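## Task

Take the C battery off the desk and set it on the top surface of the low shelf, then open the hand and pull the arm away. It counts only if the battery stays there with no support from the robot, and the robot must not topple or be left leaning.

## Robot and tools

ROBOT. A wheeled cart (differential drive, cannot strafe) carrying a pan/tilt head camera and two 5-joint arms, left_arm and right_arm, each with a one-sided gripper: a fixed jaw plus a swinging jaw. The cart footprint is 0.53 m wide and spans x = -0.35 to 0.07 m. Arm pan axes sit at x = -0.060, y = +0.155 (left) and -0.155 (right); shoulders are 0.89 m high. Link lengths: upper arm 0.116, forearm 0.135, hand 0.162 m. The fixed-jaw tip reaches roughly 0.44 m horizontally from its pan axis and no lower than about 0.55 m above the floor, so objects must be approached by driving close.

FRAMES. Base frame: origin on the floor between the drive wheels, x forward, y left, z up, metres. The reported left_hand and right_hand are fixed-jaw tip positions in this frame; a held object sits next to that tip on the swinging-jaw side. Hand axes: z along the fingers, y from swinging jaw toward fixed jaw. base_odometry is the base frame as it was at scene start, built from wheel rotation only (slip shows up as motion); heading is left-positive, -3.142 to 3.142. Hand positions may be off by a few cm because joint readings are noisy.

execute_actions(actions, cameras). actions is a list holding one action or nothing (empty = just report state and images). An action may contain "base", "joints", or both, started together. base takes exactly one of: {"translate_m": d}, a relative straight drive in metres, forward positive, -1.4 to 1.4; or {"rotate_rad": d}, a relative turn in place in radians, counter-clockwise (left) positive, -3.2 to 3.2. joints is a single dictionary keyed by joint name, each value an absolute target angle in radians (not an offset). Names and ranges: head_pan_rad -3.2..3.2 (0 ahead, + left); head_tilt_rad -0.76..1.45 (0 level, + down); for each arm prefix left_arm_ or right_arm_: shoulder_pan_rad -1.919..1.919, shoulder_lift_rad -1.745..1.745, elbow_flex_rad -1.69..1.58, wrist_flex_rad -1.658..1.658, wrist_roll_rad -2.743..2.841, gripper_rad 0..1.919. Unknown keys or out-of-range values reject the whole call with no motion. Joints left out may keep driving to earlier targets. cameras: list from head_camera, left_wrist_camera, right_wrist_camera, all; null/omitted means all, [] means none. The pictures line lists image order.

ARM GEOMETRY. Pan: at 0 the left arm points left and the right arm right; positive pan is clockwise from above; straight ahead is +1.571 (left) and -1.571 (right). Bending: with lift, elbow and wrist_flex all 0 the upper arm is near vertical (tilted 0.24 rad outward) and forearm plus fingers are level; positive values bend downward, and their sum is the finger angle below horizontal (1.571 = pointing down, which requires the forearm no more than 0.08 rad above level). Roll: -1.522 closes the jaws across the arm plane with fixed jaw on the left looking outward; 1.619 puts it on the right; 0.049 closes in-plane with fixed jaw underneath (level fingers) or toward the pan axis (fingers down). With level fingers above furniture keep the fixed jaw on the left, since the hand body then bulges upward about 0.08 m instead of downward. Gripper angle to tip gap: 0→0.003, 0.3→0.026, 0.6→0.049, 1→0.076, 1.919→0.106 m. Squeeze by targeting below the contact angle, ideally about 0.2 rad below; more than that can trip the jaw motor. A jaw holding something reads off_target; done means empty or barely gripping.

STOWING. Stowed left: pan -1.75, lift 0.05, elbow 1.35, wrist_flex -1.55, roll -1.52; right identical except pan 1.75. Go there in two steps (wrist_flex and roll first, then the other three) away from loose objects; leaving stow by moving wrists first risks hitting or jamming on the cart. Turning in place with arms stowed needs 0.44 m of free radius; turning or reversing beside the desk can snag the cart's rear and tip the robot.

RESULTS. base_status/joint_status per motion: done (base: wheels turned the commanded amount, slip possible), off_target (resting away from target, maybe still pushing: load, obstruction or tripped motor), time_out (holds where it stopped), not_followed with a "joint command not followed" line and cause when a self-collision check blocks an arm's targets (it ignores furniture, held objects, jaws, head and cart); such targets may be retried on later actions until replaced. on_its_own reports uncommanded motion. To stop a blocked joint pushing, command its current reading. Motor temperatures are listed per arm in joint order; MOTOR HOT appears from 55 °C and at 70 °C an OVER-TEMPERATURE FAULT halts that arm (status limit_stop_at_motor_heat; resend targets). If any call reports a stop, remaining calls in the same reply are skipped.

SAG AND OVERLOAD. Loaded or far-reaching joints settle short of target in the gravity direction; compensate next time by the observed sag. A joint stuck more than ~0.30 rad off target for ~2 s trips to 20 % torque (silently; thinking time counts). Reset: once still, command 0.2 rad from the reading on the side away from the offending target (or 0.04 rad beyond the range end, or the end itself for a jaw). Payload about 0.4 kg at full reach, 0.7 kg within 0.28 m of the pan axis.

OTHER TOOLS. wait(seconds 0-10) idles and returns state and images. zoom_image(camera, region [x0,y0,x1,y1] pixels, max 504x504) magnifies the latest full image. read_manual(section "licences") gives licence text only. finished_scene(scene) ends the current scene number irreversibly and reports success; the goal must already hold. Replying without a tool call ends everything.

CAMERAS. Images are 644x476; calibration (K, distortion, T_world_to_cam in the base frame) is supplied and slightly uncertain, more so for wrist cameras.

AVOID. Dropping, slamming or shoving objects; pushing or pulling hard on furniture (especially pulling on things ahead, which tips the robot); arm-on-arm collisions or pressing; leaving the object supported by the hand. Objects may occasionally be nudged by outside disturbances.

Each tool is called after "Emit:" by a JSON object that holds its "api" and its "payload".

## Session

Emit:
{"api": "execute_actions", "payload": {"actions": [{"joints":{"head_tilt_rad":0.4}}], "cameras": ["head_camera"]}}

Scene clock: 1.03 s.
Motor temperatures (°C, as the motors report them): left_arm=[26 29 27 28 25] | right_arm=[27 29 27 26 28]
base_odometry: x=+0.000 y=+0.000 heading=+0.000 (m, m, rad; odometry frame)
base_status: not commanded
joint_positions: head_pan_rad=+0.027 head_tilt_rad=+0.393 left_arm_shoulder_pan_rad=-1.759 left_arm_shoulder_lift_rad=-0.008 left_arm_elbow_flex_rad=+1.375 left_arm_wrist_flex_rad=-1.554 left_arm_wrist_roll_rad=-1.496 left_arm_gripper_rad=+1.920 right_arm_shoulder_pan_rad=+1.758 right_arm_shoulder_lift_rad=+0.058 right_arm_elbow_flex_rad=+1.375 right_arm_wrist_flex_rad=-1.635 right_arm_wrist_roll_rad=-1.497 right_arm_gripper_rad=+1.920
joint_status: all done
left_hand: x=-0.3019 y=+0.1011 z=+0.9049 quat_wxyz=(-0.062, -0.635, -0.068, +0.767) (m; base frame)
right_hand: x=-0.3031 y=-0.1169 z=+0.9037 quat_wxyz=(-0.082, +0.630, -0.051, -0.771) (m; base frame)
pictures: head_camera
camera_calibration (this result's frames):
head_camera: T_world_to_cam=[[0.0848014, -0.996398, -0.000317751, 0.00552225], [-0.36182, -0.0304967, -0.931749, 1.10633], [0.928383, 0.0791286, -0.363103, 0.448339], [0, 0, 0, 1]] pos_world=[-0.0164056, 0.00376532, 1.19362]
Images, in order (width x height): head_camera 644x476.

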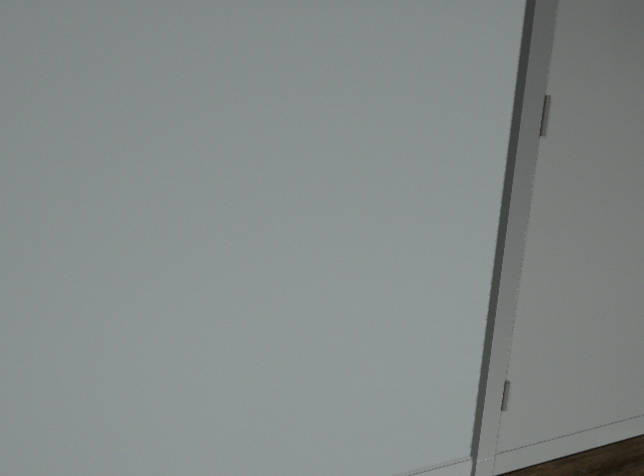

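Emit:
{"api": "execute_actions", "payload": {"actions": [{"joints":{"head_pan_rad":1.3}}], "cameras": ["head_camera"]}}

Emit:
{"api": "execute_actions", "payload": {"actions": [{"joints":{"head_pan_rad":2.3}}], "cameras": ["head_camera"]}}

Emit:
{"api": "execute_actions", "payload": {"actions": [{"joints":{"head_pan_rad":3.2}}], "cameras": ["head_camera"]}}

Emit:
{"api": "execute_actions", "payload": {"actions": [{"joints":{"head_pan_rad":-1.1}}], "cameras": ["head_camera"]}}

Emit:
{"api": "execute_actions", "payload": {"actions": [{"joints":{"head_pan_rad":-2.1}}], "cameras": ["head_camera"]}}

Scene clock: 5.27 s.
Motor temperatures (°C, as the motors report them): left_arm=[26 29 27 28 25] | right_arm=[27 29 27 26 28]
base_odometry: x=+0.000 y=+0.000 heading=+0.000 (m, m, rad; odometry frame)
base_status: not commanded
joint_positions: head_pan_rad=+1.290 head_tilt_rad=+0.393 left_arm_shoulder_pan_rad=-1.759 left_arm_shoulder_lift_rad=-0.008 left_arm_elbow_flex_rad=+1.375 left_arm_wrist_flex_rad=-1.554 left_arm_wrist_roll_rad=-1.496 left_arm_gripper_rad=+1.920 right_arm_shoulder_pan_rad=+1.758 right_arm_shoulder_lift_rad=+0.058 right_arm_elbow_flex_rad=+1.375 right_arm_wrist_flex_rad=-1.635 right_arm_wrist_roll_rad=-1.497 right_arm_gripper_rad=+1.920
joint_status: all done
left_hand: x=-0.3019 y=+0.1011 z=+0.9049 quat_wxyz=(-0.062, -0.635, -0.068, +0.767) (m; base frame)
right_hand: x=-0.3031 y=-0.1169 z=+0.9037 quat_wxyz=(-0.082, +0.630, -0.051, -0.771) (m; base frame)
pictures: head_camera
camera_calibration (this result's frames):
head_camera: T_world_to_cam=[[0.975263, -0.221047, -0.000319108, 0.0473755], [-0.0805576, -0.354077, -0.93174, 1.11954], [0.205845, 0.908718, -0.363125, 0.414404], [0, 0, 0, 1]] pos_world=[-0.0413194, 0.0302983, 1.19362]
Images, in order (width x height): head_camera 644x476.

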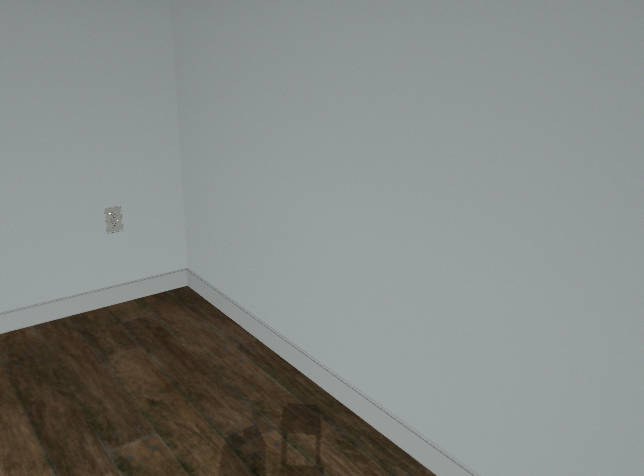

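Scene clock: 6.73 s.
Motor temperatures (°C, as the motors report them): left_arm=[26 29 27 28 25] | right_arm=[27 29 27 26 28]
base_odometry: x=+0.000 y=+0.000 heading=+0.000 (m, m, rad; odometry frame)
base_status: not commanded
joint_positions: head_pan_rad=+2.290 head_tilt_rad=+0.393 left_arm_shoulder_pan_rad=-1.759 left_arm_shoulder_lift_rad=-0.008 left_arm_elbow_flex_rad=+1.375 left_arm_wrist_flex_rad=-1.554 left_arm_wrist_roll_rad=-1.496 left_arm_gripper_rad=+1.920 right_arm_shoulder_pan_rad=+1.758 right_arm_shoulder_lift_rad=+0.058 right_arm_elbow_flex_rad=+1.375 right_arm_wrist_flex_rad=-1.635 right_arm_wrist_roll_rad=-1.497 right_arm_gripper_rad=+1.920
joint_status: all done
left_hand: x=-0.3019 y=+0.1011 z=+0.9049 quat_wxyz=(-0.062, -0.635, -0.068, +0.767) (m; base frame)
right_hand: x=-0.3031 y=-0.1169 z=+0.9037 quat_wxyz=(-0.082, +0.630, -0.051, -0.771) (m; base frame)
pictures: head_camera
camera_calibration (this result's frames):
head_camera: T_world_to_cam=[[0.712942, 0.701223, -0.000319117, 0.0350464], [0.25442, -0.259095, -0.93174, 1.13528], [-0.653441, 0.664195, -0.363125, 0.374018], [0, 0, 0, 1]] pos_world=[-0.0694259, 0.0211503, 1.19362]
Images, in order (width x height): head_camera 644x476.

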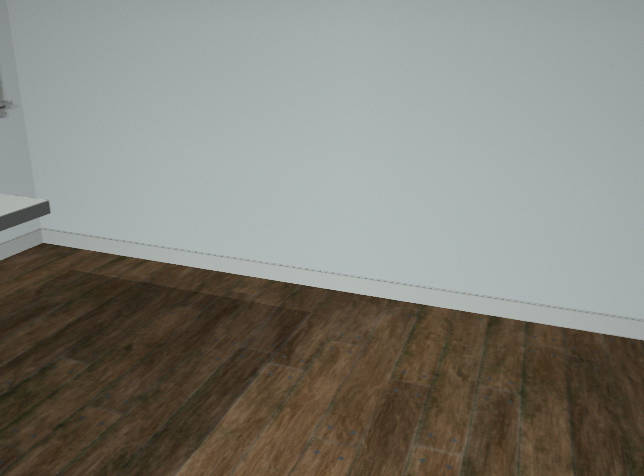

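Scene clock: 8.13 s.
Motor temperatures (°C, as the motors report them): left_arm=[26 29 27 28 25] | right_arm=[27 29 27 26 28]
base_odometry: x=+0.000 y=+0.000 heading=+0.000 (m, m, rad; odometry frame)
base_status: not commanded
joint_positions: head_pan_rad=+3.190 head_tilt_rad=+0.393 left_arm_shoulder_pan_rad=-1.759 left_arm_shoulder_lift_rad=-0.008 left_arm_elbow_flex_rad=+1.375 left_arm_wrist_flex_rad=-1.554 left_arm_wrist_roll_rad=-1.496 left_arm_gripper_rad=+1.920 right_arm_shoulder_pan_rad=+1.758 right_arm_shoulder_lift_rad=+0.058 right_arm_elbow_flex_rad=+1.375 right_arm_wrist_flex_rad=-1.635 right_arm_wrist_roll_rad=-1.497 right_arm_gripper_rad=+1.920
joint_status: all done
left_hand: x=-0.3019 y=+0.1011 z=+0.9049 quat_wxyz=(-0.062, -0.635, -0.068, +0.767) (m; base frame)
right_hand: x=-0.3031 y=-0.1169 z=+0.9037 quat_wxyz=(-0.082, +0.630, -0.051, -0.771) (m; base frame)
pictures: head_camera
camera_calibration (this result's frames):
head_camera: T_world_to_cam=[[-0.106115, 0.994354, -0.000319121, -0.00344926], [0.361106, 0.0382375, -0.93174, 1.1403], [-0.926467, -0.0989871, -0.363125, 0.361186], [0, 0, 0, 1]] pos_world=[-0.0775077, -0.00441954, 1.19362]
Images, in order (width x height): head_camera 644x476.

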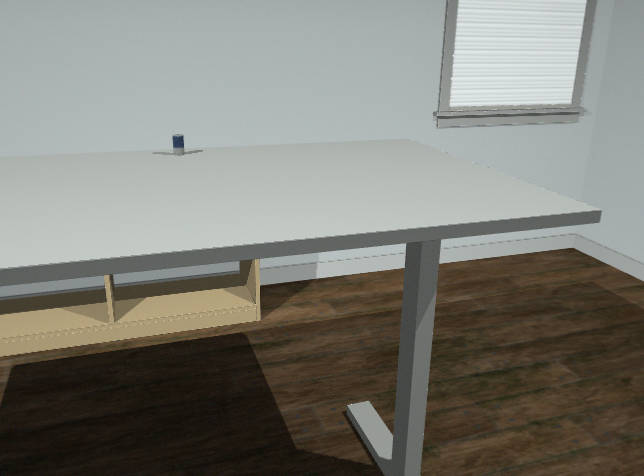

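Scene clock: 11.80 s.
Motor temperatures (°C, as the motors report them): left_arm=[26 29 27 28 25] | right_arm=[27 29 27 26 28]
base_odometry: x=+0.000 y=+0.000 heading=+0.000 (m, m, rad; odometry frame)
base_status: not commanded
joint_positions: head_pan_rad=-1.090 head_tilt_rad=+0.393 left_arm_shoulder_pan_rad=-1.759 left_arm_shoulder_lift_rad=-0.008 left_arm_elbow_flex_rad=+1.375 left_arm_wrist_flex_rad=-1.554 left_arm_wrist_roll_rad=-1.496 left_arm_gripper_rad=+1.920 right_arm_shoulder_pan_rad=+1.758 right_arm_shoulder_lift_rad=+0.058 right_arm_elbow_flex_rad=+1.375 right_arm_wrist_flex_rad=-1.635 right_arm_wrist_roll_rad=-1.497 right_arm_gripper_rad=+1.920
joint_status: all done
left_hand: x=-0.3019 y=+0.1011 z=+0.9049 quat_wxyz=(-0.062, -0.635, -0.068, +0.767) (m; base frame)
right_hand: x=-0.3031 y=-0.1169 z=+0.9037 quat_wxyz=(-0.082, +0.630, -0.051, -0.771) (m; base frame)
pictures: head_camera
camera_calibration (this result's frames):
head_camera: T_world_to_cam=[[-0.858372, -0.513028, -0.000319154, -0.0388053], [-0.186039, 0.311849, -0.93174, 1.11458], [0.478109, -0.79972, -0.363126, 0.427202], [0, 0, 0, 1]] pos_world=[-0.0302031, -0.025848, 1.19362]
Images, in order (width x height): head_camera 644x476.

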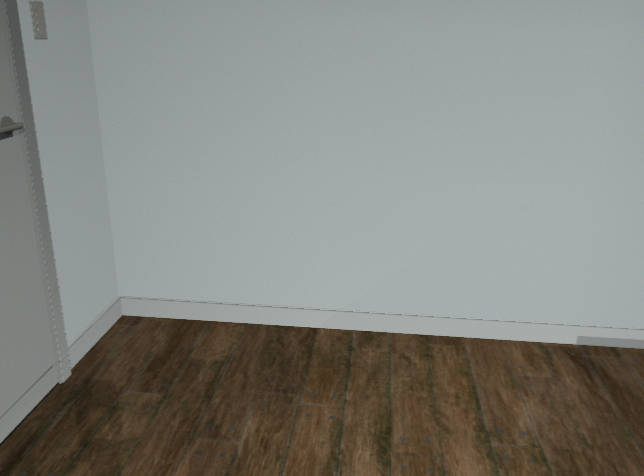

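Scene clock: 13.27 s.
Motor temperatures (°C, as the motors report them): left_arm=[26 29 27 28 25] | right_arm=[27 29 27 26 28]
base_odometry: x=+0.000 y=+0.000 heading=+0.000 (m, m, rad; odometry frame)
base_status: not commanded
joint_positions: head_pan_rad=-2.090 head_tilt_rad=+0.393 left_arm_shoulder_pan_rad=-1.759 left_arm_shoulder_lift_rad=-0.008 left_arm_elbow_flex_rad=+1.375 left_arm_wrist_flex_rad=-1.554 left_arm_wrist_roll_rad=-1.496 left_arm_gripper_rad=+1.920 right_arm_shoulder_pan_rad=+1.758 right_arm_shoulder_lift_rad=+0.058 right_arm_elbow_flex_rad=+1.375 right_arm_wrist_flex_rad=-1.635 right_arm_wrist_roll_rad=-1.497 right_arm_gripper_rad=+1.920
joint_status: all done
left_hand: x=-0.3019 y=+0.1011 z=+0.9049 quat_wxyz=(-0.062, -0.635, -0.068, +0.767) (m; base frame)
right_hand: x=-0.3031 y=-0.1169 z=+0.9037 quat_wxyz=(-0.082, +0.630, -0.051, -0.771) (m; base frame)
pictures: head_camera
camera_calibration (this result's frames):
head_camera: T_world_to_cam=[[-0.895479, 0.445105, -0.000319147, -0.0405493], [0.161895, 0.325039, -0.93174, 1.13093], [-0.414618, -0.834405, -0.363125, 0.385243], [0, 0, 0, 1]] pos_world=[-0.0596749, -0.0280999, 1.19362]
Images, in order (width x height): head_camera 644x476.

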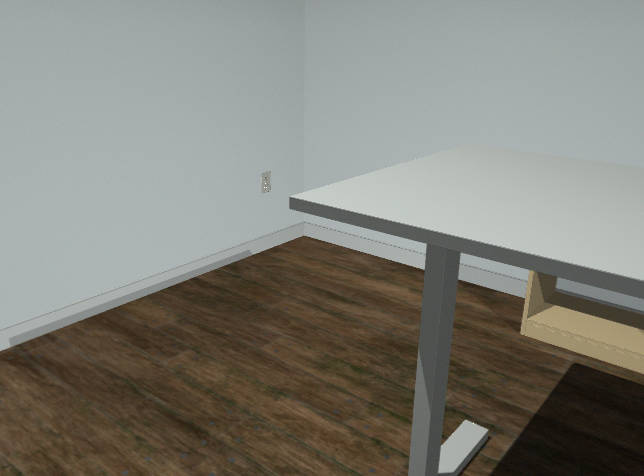

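Emit:
{"api": "execute_actions", "payload": {"actions": [{"base":{"rotate_rad":2.36},"joints":{"head_pan_rad":1.0,"head_tilt_rad":0.5}}], "cameras": []}}

Emit:
{"api": "execute_actions", "payload": {"actions": [{"base":{"translate_m":1.4}}], "cameras": []}}

Emit:
{"api": "execute_actions", "payload": {"actions": [{"base":{"rotate_rad":1.2}}], "cameras": ["head_camera"]}}

Emit:
{"api": "execute_actions", "payload": {"actions": [{"base":{"translate_m":1.35},"joints":{"head_pan_rad":1.5}}], "cameras": ["head_camera"]}}

Scene clock: 26.00 s.
Motor temperatures (°C, as the motors report them): left_arm=[26 29 27 28 25] | right_arm=[27 29 27 26 28]
base_odometry: x=-0.001 y=+0.000 heading=+2.359 (m, m, rad; odometry frame)
base_status: done
joint_positions: head_pan_rad=+0.990 head_tilt_rad=+0.494 left_arm_shoulder_pan_rad=-1.759 left_arm_shoulder_lift_rad=-0.008 left_arm_elbow_flex_rad=+1.375 left_arm_wrist_flex_rad=-1.554 left_arm_wrist_roll_rad=-1.496 left_arm_gripper_rad=+1.920 right_arm_shoulder_pan_rad=+1.758 right_arm_shoulder_lift_rad=+0.058 right_arm_elbow_flex_rad=+1.375 right_arm_wrist_flex_rad=-1.635 right_arm_wrist_roll_rad=-1.497 right_arm_gripper_rad=+1.920
joint_status: all done
left_hand: x=-0.3019 y=+0.1011 z=+0.9049 quat_wxyz=(-0.062, -0.635, -0.068, +0.767) (m; base frame)
right_hand: x=-0.3031 y=-0.1169 z=+0.9037 quat_wxyz=(-0.082, +0.630, -0.051, -0.771) (m; base frame)
pictures: none
No camera images: the call's "cameras" was empty. Leave "cameras" out to get every camera's image.

Scene clock: 33.83 s.
Motor temperatures (°C, as the motors report them): left_arm=[26 29 27 28 25] | right_arm=[27 29 27 26 28]
base_odometry: x=-0.995 y=+0.985 heading=+2.359 (m, m, rad; odometry frame)
base_status: done
joint_positions: head_pan_rad=+0.990 head_tilt_rad=+0.494 left_arm_shoulder_pan_rad=-1.759 left_arm_shoulder_lift_rad=-0.008 left_arm_elbow_flex_rad=+1.375 left_arm_wrist_flex_rad=-1.554 left_arm_wrist_roll_rad=-1.496 left_arm_gripper_rad=+1.920 right_arm_shoulder_pan_rad=+1.758 right_arm_shoulder_lift_rad=+0.058 right_arm_elbow_flex_rad=+1.375 right_arm_wrist_flex_rad=-1.635 right_arm_wrist_roll_rad=-1.497 right_arm_gripper_rad=+1.920
joint_status: not commanded
left_hand: x=-0.3019 y=+0.1011 z=+0.9049 quat_wxyz=(-0.062, -0.635, -0.068, +0.767) (m; base frame)
right_hand: x=-0.3031 y=-0.1169 z=+0.9037 quat_wxyz=(-0.082, +0.630, -0.051, -0.771) (m; base frame)
pictures: none
No camera images: the call's "cameras" was empty. Leave "cameras" out to get every camera's image.

Scene clock: 36.03 s.
Motor temperatures (°C, as the motors report them): left_arm=[26 29 27 28 25] | right_arm=[27 29 27 26 28]
base_odometry: x=-0.994 y=+0.985 heading=-2.726 (m, m, rad; odometry frame)
base_status: done
joint_positions: head_pan_rad=+0.990 head_tilt_rad=+0.494 left_arm_shoulder_pan_rad=-1.759 left_arm_shoulder_lift_rad=-0.008 left_arm_elbow_flex_rad=+1.375 left_arm_wrist_flex_rad=-1.554 left_arm_wrist_roll_rad=-1.496 left_arm_gripper_rad=+1.920 right_arm_shoulder_pan_rad=+1.758 right_arm_shoulder_lift_rad=+0.058 right_arm_elbow_flex_rad=+1.375 right_arm_wrist_flex_rad=-1.635 right_arm_wrist_roll_rad=-1.497 right_arm_gripper_rad=+1.920
joint_status: not commanded
left_hand: x=-0.3019 y=+0.1011 z=+0.9049 quat_wxyz=(-0.062, -0.635, -0.068, +0.767) (m; base frame)
right_hand: x=-0.3031 y=-0.1169 z=+0.9037 quat_wxyz=(-0.082, +0.630, -0.051, -0.771) (m; base frame)
pictures: head_camera
camera_calibration (this result's frames):
head_camera: T_world_to_cam=[[0.866319, -0.499454, -0.00612733, 0.0489404], [-0.231819, -0.391171, -0.890643, 1.06513], [0.442438, 0.773001, -0.454662, 0.530883], [0, 0, 0, 1]] pos_world=[-0.0303644, 0.0307169, 1.19032]
Images, in order (width x height): head_camera 644x476.

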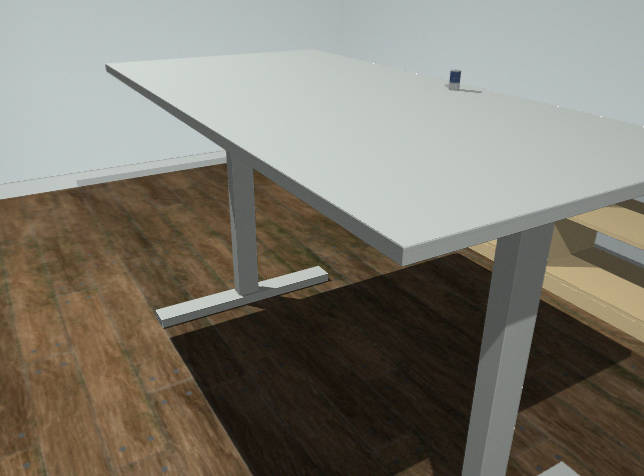

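Scene clock: 43.70 s.
Motor temperatures (°C, as the motors report them): left_arm=[26 29 27 28 25] | right_arm=[27 29 27 26 28]
base_odometry: x=-2.228 y=+0.437 heading=-2.726 (m, m, rad; odometry frame)
base_status: done
joint_positions: head_pan_rad=+1.490 head_tilt_rad=+0.494 left_arm_shoulder_pan_rad=-1.759 left_arm_shoulder_lift_rad=-0.008 left_arm_elbow_flex_rad=+1.375 left_arm_wrist_flex_rad=-1.554 left_arm_wrist_roll_rad=-1.496 left_arm_gripper_rad=+1.920 right_arm_shoulder_pan_rad=+1.758 right_arm_shoulder_lift_rad=+0.058 right_arm_elbow_flex_rad=+1.375 right_arm_wrist_flex_rad=-1.635 right_arm_wrist_roll_rad=-1.497 right_arm_gripper_rad=+1.920
joint_status: all done
left_hand: x=-0.3019 y=+0.1011 z=+0.9049 quat_wxyz=(-0.062, -0.635, -0.068, +0.767) (m; base frame)
right_hand: x=-0.3031 y=-0.1169 z=+0.9037 quat_wxyz=(-0.082, +0.630, -0.051, -0.771) (m; base frame)
pictures: head_camera
camera_calibration (this result's frames):
head_camera: T_world_to_cam=[[0.999714, -0.0231153, -0.00612732, 0.05521], [-0.0159659, -0.454423, -0.890643, 1.07527], [0.0178031, 0.890486, -0.454662, 0.510925], [0, 0, 0, 1]] pos_world=[-0.0471225, 0.0349322, 1.19032]
Images, in order (width x height): head_camera 644x476.

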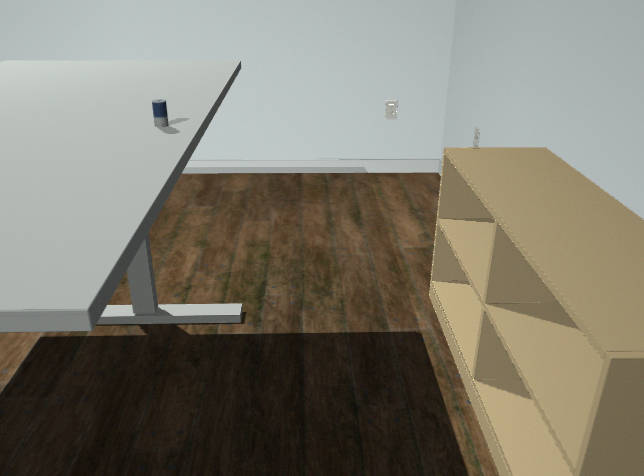

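Emit:
{"api": "execute_actions", "payload": {"actions": [{"base":{"translate_m":0.08}}], "cameras": []}}

Emit:
{"api": "execute_actions", "payload": {"actions": [{"base":{"rotate_rad":1.585},"joints":{"head_pan_rad":-0.05,"left_arm_shoulder_lift_rad":-0.3,"left_arm_elbow_flex_rad":-0.3}}], "cameras": []}}

Emit:
{"api": "execute_actions", "payload": {"actions": [{"base":{"translate_m":0.4},"joints":{"left_arm_shoulder_pan_rad":0,"left_arm_wrist_flex_rad":1.2,"left_arm_wrist_roll_rad":-1.52,"left_arm_gripper_rad":0.9}}], "cameras": ["head_camera"]}}

Scene clock: 56.00 s.
Motor temperatures (°C, as the motors report them): left_arm=[26 29 27 28 25] | right_arm=[27 29 27 26 28]
base_odometry: x=-2.302 y=+0.405 heading=-2.726 (m, m, rad; odometry frame)
base_status: done
joint_positions: head_pan_rad=+1.490 head_tilt_rad=+0.494 left_arm_shoulder_pan_rad=-1.759 left_arm_shoulder_lift_rad=-0.008 left_arm_elbow_flex_rad=+1.375 left_arm_wrist_flex_rad=-1.554 left_arm_wrist_roll_rad=-1.496 left_arm_gripper_rad=+1.920 right_arm_shoulder_pan_rad=+1.758 right_arm_shoulder_lift_rad=+0.058 right_arm_elbow_flex_rad=+1.375 right_arm_wrist_flex_rad=-1.635 right_arm_wrist_roll_rad=-1.497 right_arm_gripper_rad=+1.920
joint_status: not commanded
left_hand: x=-0.3019 y=+0.1011 z=+0.9049 quat_wxyz=(-0.062, -0.635, -0.068, +0.767) (m; base frame)
right_hand: x=-0.3031 y=-0.1169 z=+0.9037 quat_wxyz=(-0.082, +0.630, -0.051, -0.771) (m; base frame)
pictures: none
No camera images: the call's "cameras" was empty. Leave "cameras" out to get every camera's image.

Scene clock: 58.67 s.
Motor temperatures (°C, as the motors report them): left_arm=[26 29 27 28 25] | right_arm=[27 29 27 26 28]
base_odometry: x=-2.301 y=+0.406 heading=-1.142 (m, m, rad; odometry frame)
base_status: done
joint_positions: head_pan_rad=-0.040 head_tilt_rad=+0.494 left_arm_shoulder_pan_rad=-1.759 left_arm_shoulder_lift_rad=-0.276 left_arm_elbow_flex_rad=-0.277 left_arm_wrist_flex_rad=-1.554 left_arm_wrist_roll_rad=-1.496 left_arm_gripper_rad=+1.920 right_arm_shoulder_pan_rad=+1.758 right_arm_shoulder_lift_rad=+0.058 right_arm_elbow_flex_rad=+1.375 right_arm_wrist_flex_rad=-1.635 right_arm_wrist_roll_rad=-1.497 right_arm_gripper_rad=+1.920
joint_status: all done
left_hand: x=-0.1147 y=+0.1367 z=+1.2235 quat_wxyz=(-0.078, +0.263, +0.028, +0.961) (m; base frame)
right_hand: x=-0.3031 y=-0.1169 z=+0.9037 quat_wxyz=(-0.082, +0.630, -0.051, -0.771) (m; base frame)
pictures: none
No camera images: the call's "cameras" was empty. Leave "cameras" out to get every camera's image.

Scene clock: 61.50 s.
Motor temperatures (°C, as the motors report them): left_arm=[26 29 27 28 25] | right_arm=[27 29 27 26 28]
base_odometry: x=-2.133 y=+0.042 heading=-1.140 (m, m, rad; odometry frame)
base_status: done
joint_positions: head_pan_rad=-0.040 head_tilt_rad=+0.494 left_arm_shoulder_pan_rad=-0.005 left_arm_shoulder_lift_rad=-0.276 left_arm_elbow_flex_rad=-0.277 left_arm_wrist_flex_rad=+1.198 left_arm_wrist_roll_rad=-1.511 left_arm_gripper_rad=+0.911 right_arm_shoulder_pan_rad=+1.758 right_arm_shoulder_lift_rad=+0.058 right_arm_elbow_flex_rad=+1.375 right_arm_wrist_flex_rad=-1.635 right_arm_wrist_roll_rad=-1.497 right_arm_gripper_rad=+1.920
joint_status: all done
left_hand: x=-0.0692 y=+0.4217 z=+0.9883 quat_wxyz=(+0.316, -0.638, +0.628, +0.315) (m; base frame)
right_hand: x=-0.3031 y=-0.1169 z=+0.9037 quat_wxyz=(-0.082, +0.630, -0.051, -0.771) (m; base frame)
pictures: head_camera
camera_calibration (this result's frames):
head_camera: T_world_to_cam=[[0.0175466, -0.999827, -0.00613269, 0.00905426], [-0.454779, -0.0025185, -0.890601, 1.0546], [0.890432, 0.0184161, -0.454744, 0.552034], [0, 0, 0, 1]] pos_world=[-0.012098, 0.00154241, 1.19032]
Images, in order (width x height): head_camera 644x476.

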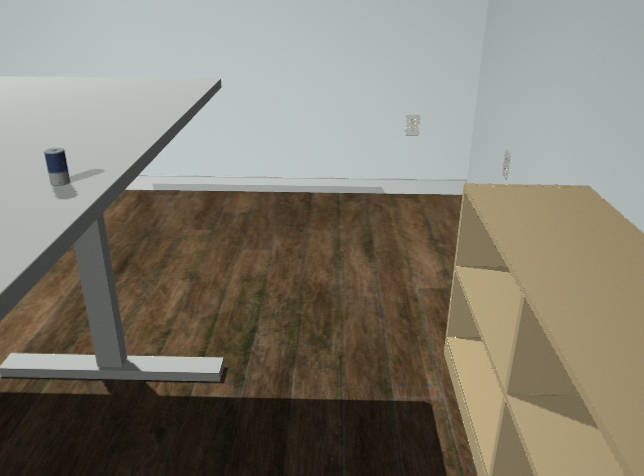

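Emit:
{"api": "execute_actions", "payload": {"actions": [{"base":{"translate_m":0.86},"joints":{"head_pan_rad":1.5,"head_tilt_rad":0.7}}], "cameras": ["head_camera","left_wrist_camera"]}}

Scene clock: 69.17 s.
Motor temperatures (°C, as the motors report them): left_arm=[26 29 27 28 25] | right_arm=[27 29 27 26 28]
base_odometry: x=-1.774 y=-0.739 heading=-1.139 (m, m, rad; odometry frame)
base_status: done
joint_positions: head_pan_rad=+1.490 head_tilt_rad=+0.694 left_arm_shoulder_pan_rad=-0.005 left_arm_shoulder_lift_rad=-0.276 left_arm_elbow_flex_rad=-0.277 left_arm_wrist_flex_rad=+1.198 left_arm_wrist_roll_rad=-1.511 left_arm_gripper_rad=+0.911 right_arm_shoulder_pan_rad=+1.758 right_arm_shoulder_lift_rad=+0.058 right_arm_elbow_flex_rad=+1.375 right_arm_wrist_flex_rad=-1.635 right_arm_wrist_roll_rad=-1.497 right_arm_gripper_rad=+1.920
joint_status: all done
left_hand: x=-0.0692 y=+0.4217 z=+0.9883 quat_wxyz=(+0.316, -0.638, +0.628, +0.315) (m; base frame)
right_hand: x=-0.3031 y=-0.1169 z=+0.9037 quat_wxyz=(-0.082, +0.630, -0.051, -0.771) (m; base frame)
pictures: head_camera, left_wrist_camera
camera_calibration (this result's frames):
head_camera: T_world_to_cam=[[0.999523, -0.025466, -0.0174693, 0.0682556], [-0.0295251, -0.622188, -0.782311, 0.949944], [0.00905314, 0.782453, -0.622644, 0.703861], [0, 0, 0, 1]] pos_world=[-0.0465479, 0.042044, 1.1826]
left_wrist_camera: T_world_to_cam=[[0.996288, -0.0246566, -0.0824771, 0.165258], [-0.0530896, -0.93019, -0.363218, 0.768122], [-0.0677637, 0.366249, -0.928046, 0.823813], [0, 0, 0, 1]] pos_world=[-0.0680403, 0.416854, 1.05716]
Images, in order (width x height): head_camera 644x476, left_wrist_camera 644x476.

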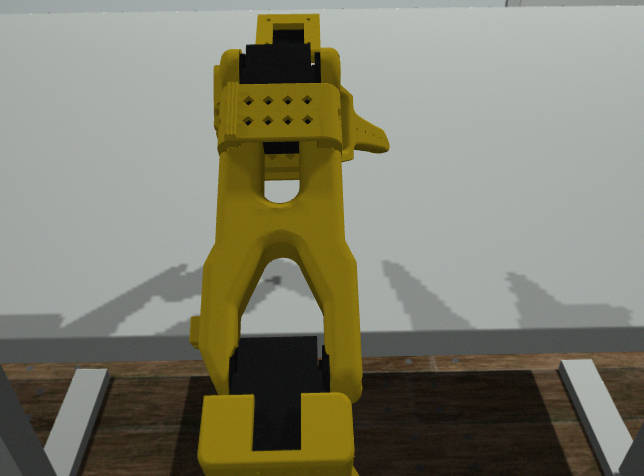

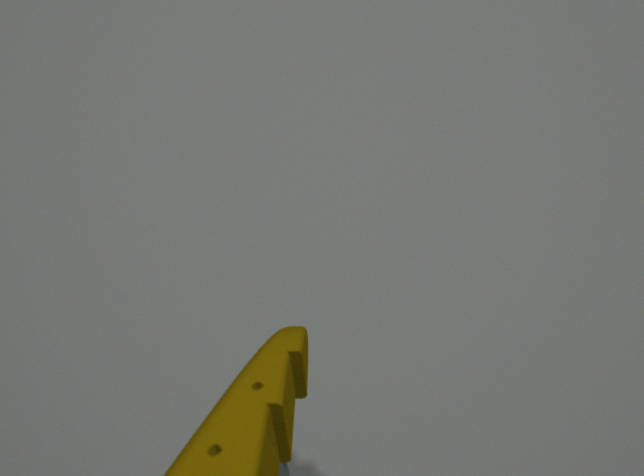

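Hidden; move the arm aside.

Emit:
{"api": "execute_actions", "payload": {"actions": [{"joints":{"left_arm_shoulder_pan_rad":-0.7}}], "cameras": ["head_camera"]}}

Scene clock: 71.70 s.
Motor temperatures (°C, as the motors report them): left_arm=[26 29 27 28 25] | right_arm=[27 29 27 26 28]
base_odometry: x=-1.774 y=-0.739 heading=-1.139 (m, m, rad; odometry frame)
base_status: not commanded
joint_positions: head_pan_rad=+1.490 head_tilt_rad=+0.694 left_arm_shoulder_pan_rad=-0.693 left_arm_shoulder_lift_rad=-0.276 left_arm_elbow_flex_rad=-0.277 left_arm_wrist_flex_rad=+1.198 left_arm_wrist_roll_rad=-1.511 left_arm_gripper_rad=+0.911 right_arm_shoulder_pan_rad=+1.758 right_arm_shoulder_lift_rad=+0.058 right_arm_elbow_flex_rad=+1.375 right_arm_wrist_flex_rad=-1.635 right_arm_wrist_roll_rad=-1.497 right_arm_gripper_rad=+1.920
joint_status: all done
left_hand: x=-0.2363 y=+0.3553 z=+0.9883 quat_wxyz=(+0.192, -0.812, +0.376, +0.403) (m; base frame)
right_hand: x=-0.3031 y=-0.1169 z=+0.9037 quat_wxyz=(-0.082, +0.630, -0.051, -0.771) (m; base frame)
pictures: head_camera
camera_calibration (this result's frames):
head_camera: T_world_to_cam=[[0.999523, -0.0254658, -0.0174693, 0.0682556], [-0.029525, -0.622188, -0.782311, 0.949944], [0.00905299, 0.782453, -0.622644, 0.703861], [0, 0, 0, 1]] pos_world=[-0.0465479, 0.042044, 1.1826]
Images, in order (width x height): head_camera 644x476.

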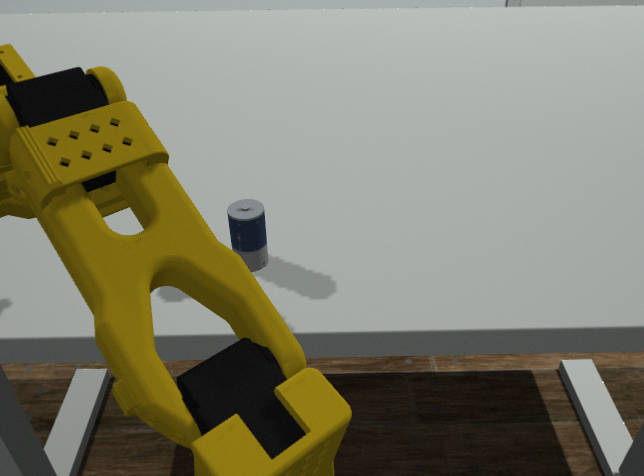

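Emit:
{"api": "execute_actions", "payload": {"actions": [{"base":{"translate_m":-0.05},"joints":{"left_arm_shoulder_pan_rad":0,"left_arm_elbow_flex_rad":-0.17}}], "cameras": ["head_camera","left_wrist_camera"]}}

Scene clock: 76.07 s.
Motor temperatures (°C, as the motors report them): left_arm=[26 29 27 28 25] | right_arm=[27 29 27 26 28]
base_odometry: x=-1.795 y=-0.693 heading=-1.139 (m, m, rad; odometry frame)
base_status: done
joint_positions: head_pan_rad=+1.490 head_tilt_rad=+0.694 left_arm_shoulder_pan_rad=-0.007 left_arm_shoulder_lift_rad=-0.276 left_arm_elbow_flex_rad=-0.166 left_arm_wrist_flex_rad=+1.198 left_arm_wrist_roll_rad=-1.511 left_arm_gripper_rad=+0.911 right_arm_shoulder_pan_rad=+1.758 right_arm_shoulder_lift_rad=+0.058 right_arm_elbow_flex_rad=+1.375 right_arm_wrist_flex_rad=-1.635 right_arm_wrist_roll_rad=-1.497 right_arm_gripper_rad=+1.920
joint_status: all done
left_hand: x=-0.0696 y=+0.4178 z=+0.9620 quat_wxyz=(+0.281, -0.655, +0.643, +0.280) (m; base frame)
right_hand: x=-0.3031 y=-0.1169 z=+0.9037 quat_wxyz=(-0.082, +0.630, -0.051, -0.771) (m; base frame)
pictures: head_camera, left_wrist_camera
camera_calibration (this result's frames):
head_camera: T_world_to_cam=[[0.999529, -0.0252152, -0.0174695, 0.0682561], [-0.0293692, -0.622199, -0.782308, 0.949949], [0.0088566, 0.782453, -0.622646, 0.703855], [0, 0, 0, 1]] pos_world=[-0.0465585, 0.0420442, 1.1826]
left_wrist_camera: T_world_to_cam=[[0.996387, -0.0320355, -0.078658, 0.162788], [-0.0514224, -0.964639, -0.258511, 0.66873], [-0.067595, 0.261622, -0.962801, 0.877925], [0, 0, 0, 1]] pos_world=[-0.0684683, 0.420613, 1.03095]
Images, in order (width x height): head_camera 644x476, left_wrist_camera 644x476.

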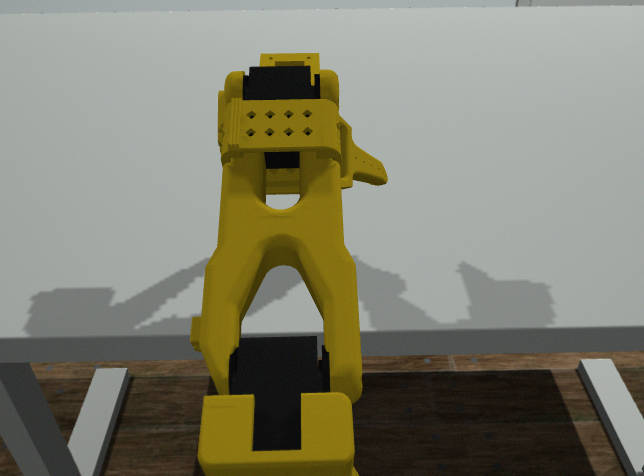

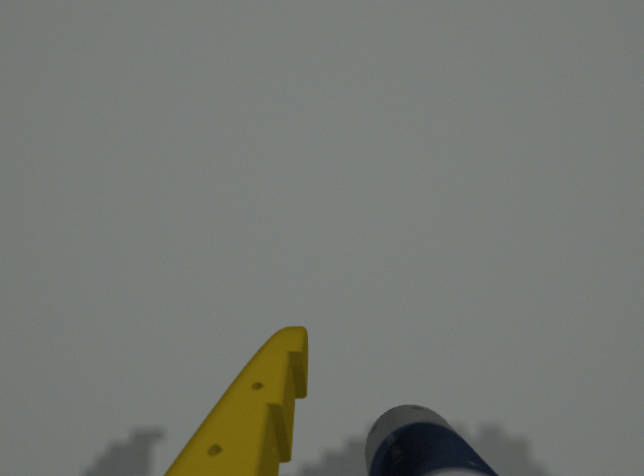

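Emit:
{"api": "execute_actions", "payload": {"actions": [{"joints":{"left_arm_shoulder_pan_rad":0.04,"left_arm_elbow_flex_rad":0.02,"left_arm_wrist_flex_rad":1.27}}], "cameras": ["left_wrist_camera"]}}

Scene clock: 78.30 s.
Motor temperatures (°C, as the motors report them): left_arm=[26 29 27 28 25] | right_arm=[27 29 27 26 28]
base_odometry: x=-1.795 y=-0.693 heading=-1.139 (m, m, rad; odometry frame)
base_status: not commanded
joint_positions: head_pan_rad=+1.490 head_tilt_rad=+0.694 left_arm_shoulder_pan_rad=+0.034 left_arm_shoulder_lift_rad=-0.287 left_arm_elbow_flex_rad=+0.013 left_arm_wrist_flex_rad=+1.264 left_arm_wrist_roll_rad=-1.511 left_arm_gripper_rad=+0.911 right_arm_shoulder_pan_rad=+1.758 right_arm_shoulder_lift_rad=+0.058 right_arm_elbow_flex_rad=+1.375 right_arm_wrist_flex_rad=-1.635 right_arm_wrist_roll_rad=-1.497 right_arm_gripper_rad=+1.920
joint_status: all done
left_hand: x=-0.0594 y=+0.3967 z=+0.9169 quat_wxyz=(+0.207, -0.670, +0.685, +0.198) (m; base frame)
right_hand: x=-0.3031 y=-0.1169 z=+0.9037 quat_wxyz=(-0.082, +0.630, -0.051, -0.771) (m; base frame)
pictures: left_wrist_camera
camera_calibration (this result's frames):
left_wrist_camera: T_world_to_cam=[[0.993613, -0.0904767, -0.0674327, 0.161168], [-0.0924792, -0.995343, -0.0271857, 0.43484], [-0.064659, 0.0332482, -0.997353, 0.963157], [0, 0, 0, 1]] pos_world=[-0.0576479, 0.415374, 0.983297]
Images, in order (width x height): left_wrist_camera 644x476.

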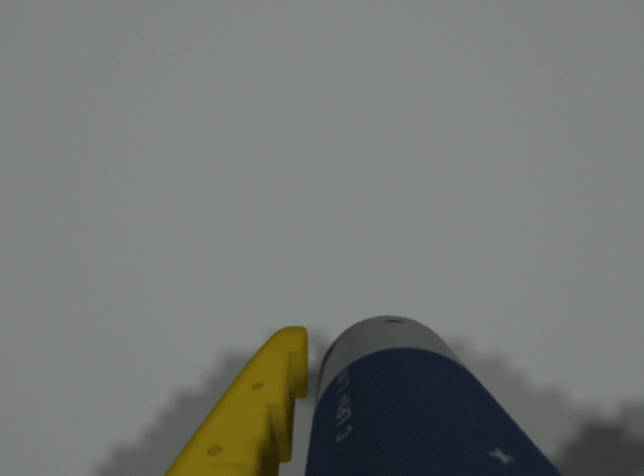

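Emit:
{"api": "execute_actions", "payload": {"actions": [{"joints":{"left_arm_elbow_flex_rad":-0.06,"left_arm_wrist_flex_rad":1.31}}], "cameras": []}}

Emit:
{"api": "execute_actions", "payload": {"actions": [{"joints":{"left_arm_gripper_rad":0.12}}], "cameras": ["left_wrist_camera"]}}

Scene clock: 80.67 s.
Motor temperatures (°C, as the motors report them): left_arm=[26 29 27 28 25] | right_arm=[27 29 27 26 28]
base_odometry: x=-1.795 y=-0.693 heading=-1.139 (m, m, rad; odometry frame)
base_status: not commanded
joint_positions: head_pan_rad=+1.490 head_tilt_rad=+0.694 left_arm_shoulder_pan_rad=+0.034 left_arm_shoulder_lift_rad=-0.287 left_arm_elbow_flex_rad=-0.027 left_arm_wrist_flex_rad=+1.307 left_arm_wrist_roll_rad=-1.511 left_arm_gripper_rad=+0.911 right_arm_shoulder_pan_rad=+1.758 right_arm_shoulder_lift_rad=+0.058 right_arm_elbow_flex_rad=+1.375 right_arm_wrist_flex_rad=-1.635 right_arm_wrist_roll_rad=-1.497 right_arm_gripper_rad=+1.920
joint_status: all done
left_hand: x=-0.0595 y=+0.3945 z=+0.9217 quat_wxyz=(+0.206, -0.670, +0.686, +0.197) (m; base frame)
right_hand: x=-0.3031 y=-0.1169 z=+0.9037 quat_wxyz=(-0.082, +0.630, -0.051, -0.771) (m; base frame)
pictures: none
No camera images: the call's "cameras" was empty. Leave "cameras" out to get every camera's image.

Scene clock: 81.60 s.
Motor temperatures (°C, as the motors report them): left_arm=[26 29 27 28 25] | right_arm=[27 29 27 26 28]
base_odometry: x=-1.795 y=-0.693 heading=-1.139 (m, m, rad; odometry frame)
base_status: not commanded
joint_positions: head_pan_rad=+1.490 head_tilt_rad=+0.694 left_arm_shoulder_pan_rad=+0.034 left_arm_shoulder_lift_rad=-0.287 left_arm_elbow_flex_rad=-0.027 left_arm_wrist_flex_rad=+1.307 left_arm_wrist_roll_rad=-1.511 left_arm_gripper_rad=+0.310 right_arm_shoulder_pan_rad=+1.758 right_arm_shoulder_lift_rad=+0.058 right_arm_elbow_flex_rad=+1.375 right_arm_wrist_flex_rad=-1.635 right_arm_wrist_roll_rad=-1.497 right_arm_gripper_rad=+1.920
joint_status: left_arm_gripper_rad off_target (ended at +0.310, target +0.120)
left_hand: x=-0.0595 y=+0.3945 z=+0.9217 quat_wxyz=(+0.206, -0.670, +0.686, +0.197) (m; base frame)
right_hand: x=-0.3031 y=-0.1169 z=+0.9037 quat_wxyz=(-0.082, +0.630, -0.051, -0.771) (m; base frame)
pictures: left_wrist_camera
camera_calibration (this result's frames):
left_wrist_camera: T_world_to_cam=[[0.993606, -0.0906831, -0.0672599, 0.161293], [-0.0924819, -0.995422, -0.0241239, 0.430016], [-0.0647643, 0.03019, -0.997444, 0.969317], [0, 0, 0, 1]] pos_world=[-0.0577155, 0.413411, 0.988061]
Images, in order (width x height): left_wrist_camera 644x476.

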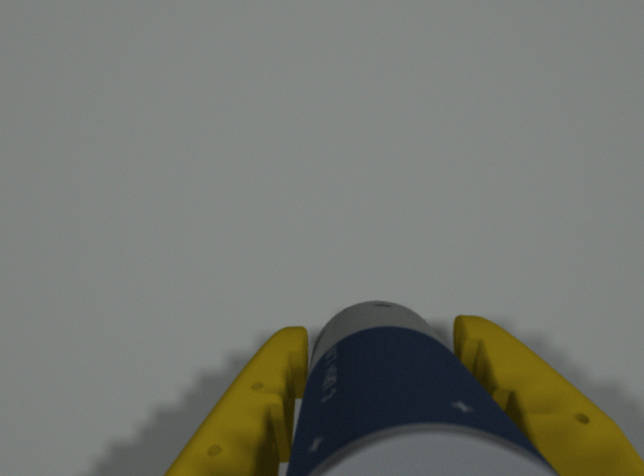

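Emit:
{"api": "execute_actions", "payload": {"actions": [{"joints":{"left_arm_elbow_flex_rad":-0.3}}], "cameras": []}}

Emit:
{"api": "execute_actions", "payload": {"actions": [{"base":{"translate_m":-0.92},"joints":{"left_arm_shoulder_pan_rad":1.57,"head_pan_rad":0.1,"head_tilt_rad":0.9}}], "cameras": []}}

Emit:
{"api": "execute_actions", "payload": {"actions": [{"base":{"rotate_rad":-0.875}}], "cameras": []}}

Emit:
{"api": "execute_actions", "payload": {"actions": [{"base":{"translate_m":0.38},"joints":{"left_arm_shoulder_lift_rad":1.3,"left_arm_elbow_flex_rad":-0.6,"left_arm_wrist_flex_rad":0.25}}], "cameras": ["head_camera","left_wrist_camera"]}}

Scene clock: 87.70 s.
Motor temperatures (°C, as the motors report them): left_arm=[26 29 27 28 25] | right_arm=[27 29 27 26 28]
base_odometry: x=-1.795 y=-0.693 heading=-1.139 (m, m, rad; odometry frame)
base_status: not commanded
joint_positions: head_pan_rad=+1.490 head_tilt_rad=+0.694 left_arm_shoulder_pan_rad=+0.034 left_arm_shoulder_lift_rad=-0.287 left_arm_elbow_flex_rad=-0.257 left_arm_wrist_flex_rad=+1.309 left_arm_wrist_roll_rad=-1.511 left_arm_gripper_rad=+0.310 right_arm_shoulder_pan_rad=+1.758 right_arm_shoulder_lift_rad=+0.058 right_arm_elbow_flex_rad=+1.375 right_arm_wrist_flex_rad=-1.635 right_arm_wrist_roll_rad=-1.497 right_arm_gripper_rad=+1.920
joint_status: all done
left_hand: x=-0.0590 y=+0.4088 z=+0.9727 quat_wxyz=(+0.283, -0.643, +0.658, +0.271) (m; base frame)
right_hand: x=-0.3031 y=-0.1169 z=+0.9037 quat_wxyz=(-0.082, +0.630, -0.051, -0.771) (m; base frame)
pictures: none
No camera images: the call's "cameras" was empty. Leave "cameras" out to get every camera's image.

Scene clock: 93.17 s.
Motor temperatures (°C, as the motors report them): left_arm=[26 29 27 28 25] | right_arm=[27 29 27 26 28]
base_odometry: x=-2.179 y=+0.143 heading=-1.140 (m, m, rad; odometry frame)
base_status: done
joint_positions: head_pan_rad=+0.110 head_tilt_rad=+0.895 left_arm_shoulder_pan_rad=+1.562 left_arm_shoulder_lift_rad=-0.287 left_arm_elbow_flex_rad=-0.258 left_arm_wrist_flex_rad=+1.309 left_arm_wrist_roll_rad=-1.511 left_arm_gripper_rad=+0.310 right_arm_shoulder_pan_rad=+1.758 right_arm_shoulder_lift_rad=+0.058 right_arm_elbow_flex_rad=+1.375 right_arm_wrist_flex_rad=-1.635 right_arm_wrist_roll_rad=-1.497 right_arm_gripper_rad=+1.920
joint_status: all done
left_hand: x=+0.1937 y=+0.1649 z=+0.9730 quat_wxyz=(+0.393, -0.009, +0.920, +0.000) (m; base frame)
right_hand: x=-0.3031 y=-0.1169 z=+0.9037 quat_wxyz=(-0.082, +0.630, -0.051, -0.771) (m; base frame)
pictures: none
No camera images: the call's "cameras" was empty. Leave "cameras" out to get every camera's image.

Scene clock: 94.97 s.
Motor temperatures (°C, as the motors report them): left_arm=[26 29 27 28 25] | right_arm=[27 29 27 26 28]
base_odometry: x=-2.180 y=+0.143 heading=-2.014 (m, m, rad; odometry frame)
base_status: done
joint_positions: head_pan_rad=+0.110 head_tilt_rad=+0.895 left_arm_shoulder_pan_rad=+1.564 left_arm_shoulder_lift_rad=-0.287 left_arm_elbow_flex_rad=-0.258 left_arm_wrist_flex_rad=+1.309 left_arm_wrist_roll_rad=-1.511 left_arm_gripper_rad=+0.310 right_arm_shoulder_pan_rad=+1.758 right_arm_shoulder_lift_rad=+0.058 right_arm_elbow_flex_rad=+1.375 right_arm_wrist_flex_rad=-1.635 right_arm_wrist_roll_rad=-1.497 right_arm_gripper_rad=+1.920
joint_status: not commanded
left_hand: x=+0.1937 y=+0.1645 z=+0.9730 quat_wxyz=(+0.393, -0.008, +0.920, -0.001) (m; base frame)
right_hand: x=-0.3031 y=-0.1169 z=+0.9037 quat_wxyz=(-0.082, +0.630, -0.051, -0.771) (m; base frame)
pictures: none
No camera images: the call's "cameras" was empty. Leave "cameras" out to get every camera's image.

Scene clock: 97.70 s.
Motor temperatures (°C, as the motors report them): left_arm=[26 29 27 28 25] | right_arm=[27 29 27 26 28]
base_odometry: x=-2.343 y=-0.200 heading=-2.016 (m, m, rad; odometry frame)
base_status: done
joint_positions: head_pan_rad=+0.110 head_tilt_rad=+0.895 left_arm_shoulder_pan_rad=+1.564 left_arm_shoulder_lift_rad=+1.327 left_arm_elbow_flex_rad=-0.567 left_arm_wrist_flex_rad=+0.264 left_arm_wrist_roll_rad=-1.511 left_arm_gripper_rad=+0.310 right_arm_shoulder_pan_rad=+1.758 right_arm_shoulder_lift_rad=+0.058 right_arm_elbow_flex_rad=+1.375 right_arm_wrist_flex_rad=-1.635 right_arm_wrist_roll_rad=-1.497 right_arm_gripper_rad=+1.920
joint_status: all done
left_hand: x=+0.2708 y=+0.1650 z=+0.6675 quat_wxyz=(+0.270, -0.009, +0.963, -0.001) (m; base frame)
right_hand: x=-0.3031 y=-0.1169 z=+0.9037 quat_wxyz=(-0.082, +0.630, -0.051, -0.771) (m; base frame)
pictures: head_camera, left_wrist_camera
camera_calibration (this result's frames):
head_camera: T_world_to_cam=[[0.159809, -0.986748, -0.0281155, 0.0410428], [-0.759064, -0.104626, -0.642554, 0.754796], [0.631097, 0.124027, -0.765724, 0.897783], [0, 0, 0, 1]] pos_world=[-0.000208982, 0.00812051, 1.17361]
left_wrist_camera: T_world_to_cam=[[-0.0515011, -0.996523, -0.0654973, 0.226548], [-0.998668, 0.0511846, 0.00650134, 0.278185], [-0.00312628, 0.0657449, -0.997832, 0.721751], [0, 0, 0, 1]] pos_world=[0.291738, 0.16407, 0.733216]
Images, in order (width x height): head_camera 644x476, left_wrist_camera 644x476.

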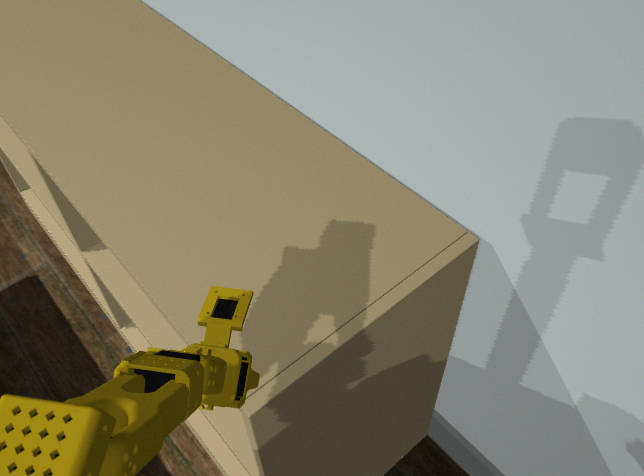

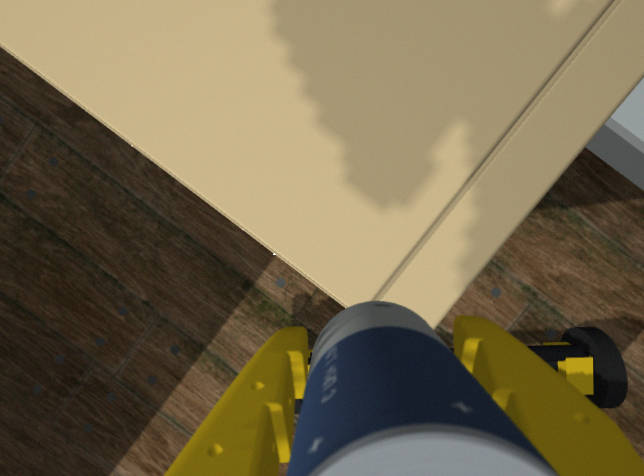

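Emit:
{"api": "execute_actions", "payload": {"actions": [{"base":{"translate_m":0.14},"joints":{"head_tilt_rad":1.1}}], "cameras": []}}

Emit:
{"api": "execute_actions", "payload": {"actions": [{"joints":{"left_arm_shoulder_lift_rad":1.5,"left_arm_elbow_flex_rad":-0.7,"left_arm_wrist_flex_rad":0.13}}], "cameras": ["head_camera","left_wrist_camera"]}}

Scene clock: 100.97 s.
Motor temperatures (°C, as the motors report them): left_arm=[26 29 27 28 25] | right_arm=[27 29 27 26 28]
base_odometry: x=-2.404 y=-0.326 heading=-2.016 (m, m, rad; odometry frame)
base_status: done
joint_positions: head_pan_rad=+0.110 head_tilt_rad=+1.095 left_arm_shoulder_pan_rad=+1.564 left_arm_shoulder_lift_rad=+1.327 left_arm_elbow_flex_rad=-0.567 left_arm_wrist_flex_rad=+0.264 left_arm_wrist_roll_rad=-1.511 left_arm_gripper_rad=+0.310 right_arm_shoulder_pan_rad=+1.758 right_arm_shoulder_lift_rad=+0.058 right_arm_elbow_flex_rad=+1.375 right_arm_wrist_flex_rad=-1.635 right_arm_wrist_roll_rad=-1.497 right_arm_gripper_rad=+1.920
joint_status: all done
left_hand: x=+0.2708 y=+0.1650 z=+0.6675 quat_wxyz=(+0.270, -0.009, +0.963, -0.001) (m; base frame)
right_hand: x=-0.3031 y=-0.1169 z=+0.9037 quat_wxyz=(-0.082, +0.630, -0.051, -0.771) (m; base frame)
pictures: none
No camera images: the call's "cameras" was empty. Leave "cameras" out to get every camera's image.

Scene clock: 101.87 s.
Motor temperatures (°C, as the motors report them): left_arm=[26 29 27 28 25] | right_arm=[27 29 27 26 28]
base_odometry: x=-2.404 y=-0.326 heading=-2.016 (m, m, rad; odometry frame)
base_status: not commanded
joint_positions: head_pan_rad=+0.110 head_tilt_rad=+1.095 left_arm_shoulder_pan_rad=+1.564 left_arm_shoulder_lift_rad=+1.525 left_arm_elbow_flex_rad=-0.666 left_arm_wrist_flex_rad=+0.146 left_arm_wrist_roll_rad=-1.511 left_arm_gripper_rad=+0.310 right_arm_shoulder_pan_rad=+1.758 right_arm_shoulder_lift_rad=+0.058 right_arm_elbow_flex_rad=+1.375 right_arm_wrist_flex_rad=-1.635 right_arm_wrist_roll_rad=-1.497 right_arm_gripper_rad=+1.920
joint_status: all done
left_hand: x=+0.2620 y=+0.1650 z=+0.6369 quat_wxyz=(+0.279, -0.009, +0.960, -0.001) (m; base frame)
right_hand: x=-0.3031 y=-0.1169 z=+0.9037 quat_wxyz=(-0.082, +0.630, -0.051, -0.771) (m; base frame)
pictures: head_camera, left_wrist_camera
camera_calibration (this result's frames):
head_camera: T_world_to_cam=[[0.153245, -0.987472, -0.0376172, 0.0516708], [-0.870894, -0.116969, -0.47735, 0.55939], [0.466969, 0.105912, -0.877908, 1.01919], [0, 0, 0, 1]] pos_world=[0.00331907, 0.00850991, 1.16373]
left_wrist_camera: T_world_to_cam=[[-0.0501834, -0.996514, -0.0666501, 0.224417], [-0.998599, 0.0511851, -0.0134062, 0.282289], [0.016771, 0.065884, -0.997686, 0.685842], [0, 0, 0, 1]] pos_world=[0.281654, 0.164, 0.702997]
Images, in order (width x height): head_camera 644x476, left_wrist_camera 644x476.

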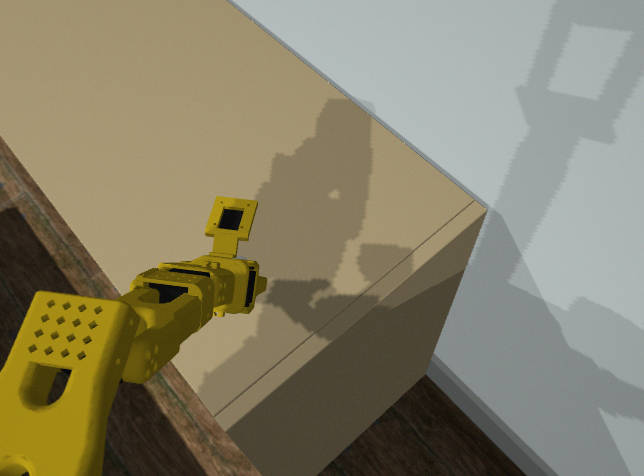

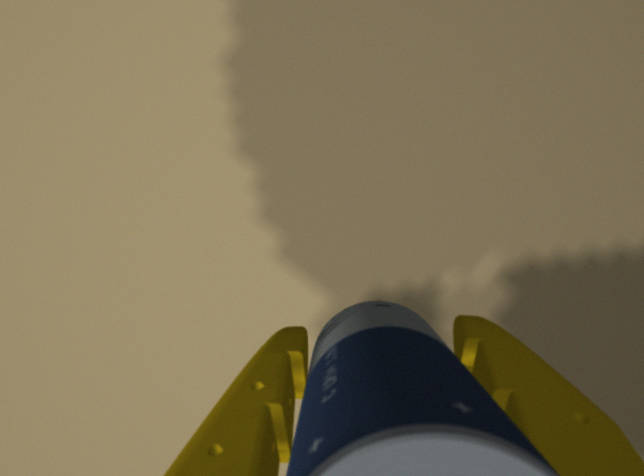

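Close.

Emit:
{"api": "execute_actions", "payload": {"actions": [{"joints":{"left_arm_shoulder_lift_rad":1.58,"left_arm_wrist_flex_rad":0.04}}], "cameras": ["left_wrist_camera"]}}

Scene clock: 103.83 s.
Motor temperatures (°C, as the motors report them): left_arm=[26 29 27 28 25] | right_arm=[27 29 27 26 28]
base_odometry: x=-2.404 y=-0.326 heading=-2.016 (m, m, rad; odometry frame)
base_status: not commanded
joint_positions: head_pan_rad=+0.110 head_tilt_rad=+1.095 left_arm_shoulder_pan_rad=+1.564 left_arm_shoulder_lift_rad=+1.583 left_arm_elbow_flex_rad=-0.680 left_arm_wrist_flex_rad=+0.049 left_arm_wrist_roll_rad=-1.511 left_arm_gripper_rad=+0.310 right_arm_shoulder_pan_rad=+1.758 right_arm_shoulder_lift_rad=+0.058 right_arm_elbow_flex_rad=+1.375 right_arm_wrist_flex_rad=-1.635 right_arm_wrist_roll_rad=-1.497 right_arm_gripper_rad=+1.920
joint_status: all done
left_hand: x=+0.2630 y=+0.1650 z=+0.6309 quat_wxyz=(+0.304, -0.009, +0.953, -0.001) (m; base frame)
right_hand: x=-0.3031 y=-0.1169 z=+0.9037 quat_wxyz=(-0.082, +0.630, -0.051, -0.771) (m; base frame)
pictures: left_wrist_camera
camera_calibration (this result's frames):
left_wrist_camera: T_world_to_cam=[[-0.0466312, -0.996489, -0.0695386, 0.224961], [-0.996543, 0.0511995, -0.0654267, 0.31544], [0.0687573, 0.0662473, -0.995431, 0.664759], [0, 0, 0, 1]] pos_world=[0.279133, 0.163982, 0.698004]
Images, in order (width x height): left_wrist_camera 644x476.

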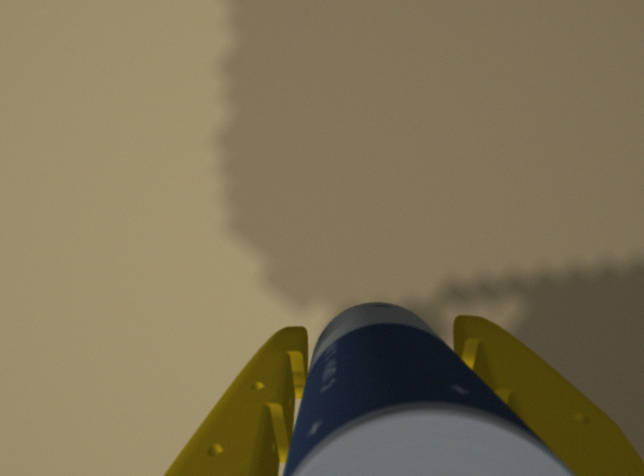

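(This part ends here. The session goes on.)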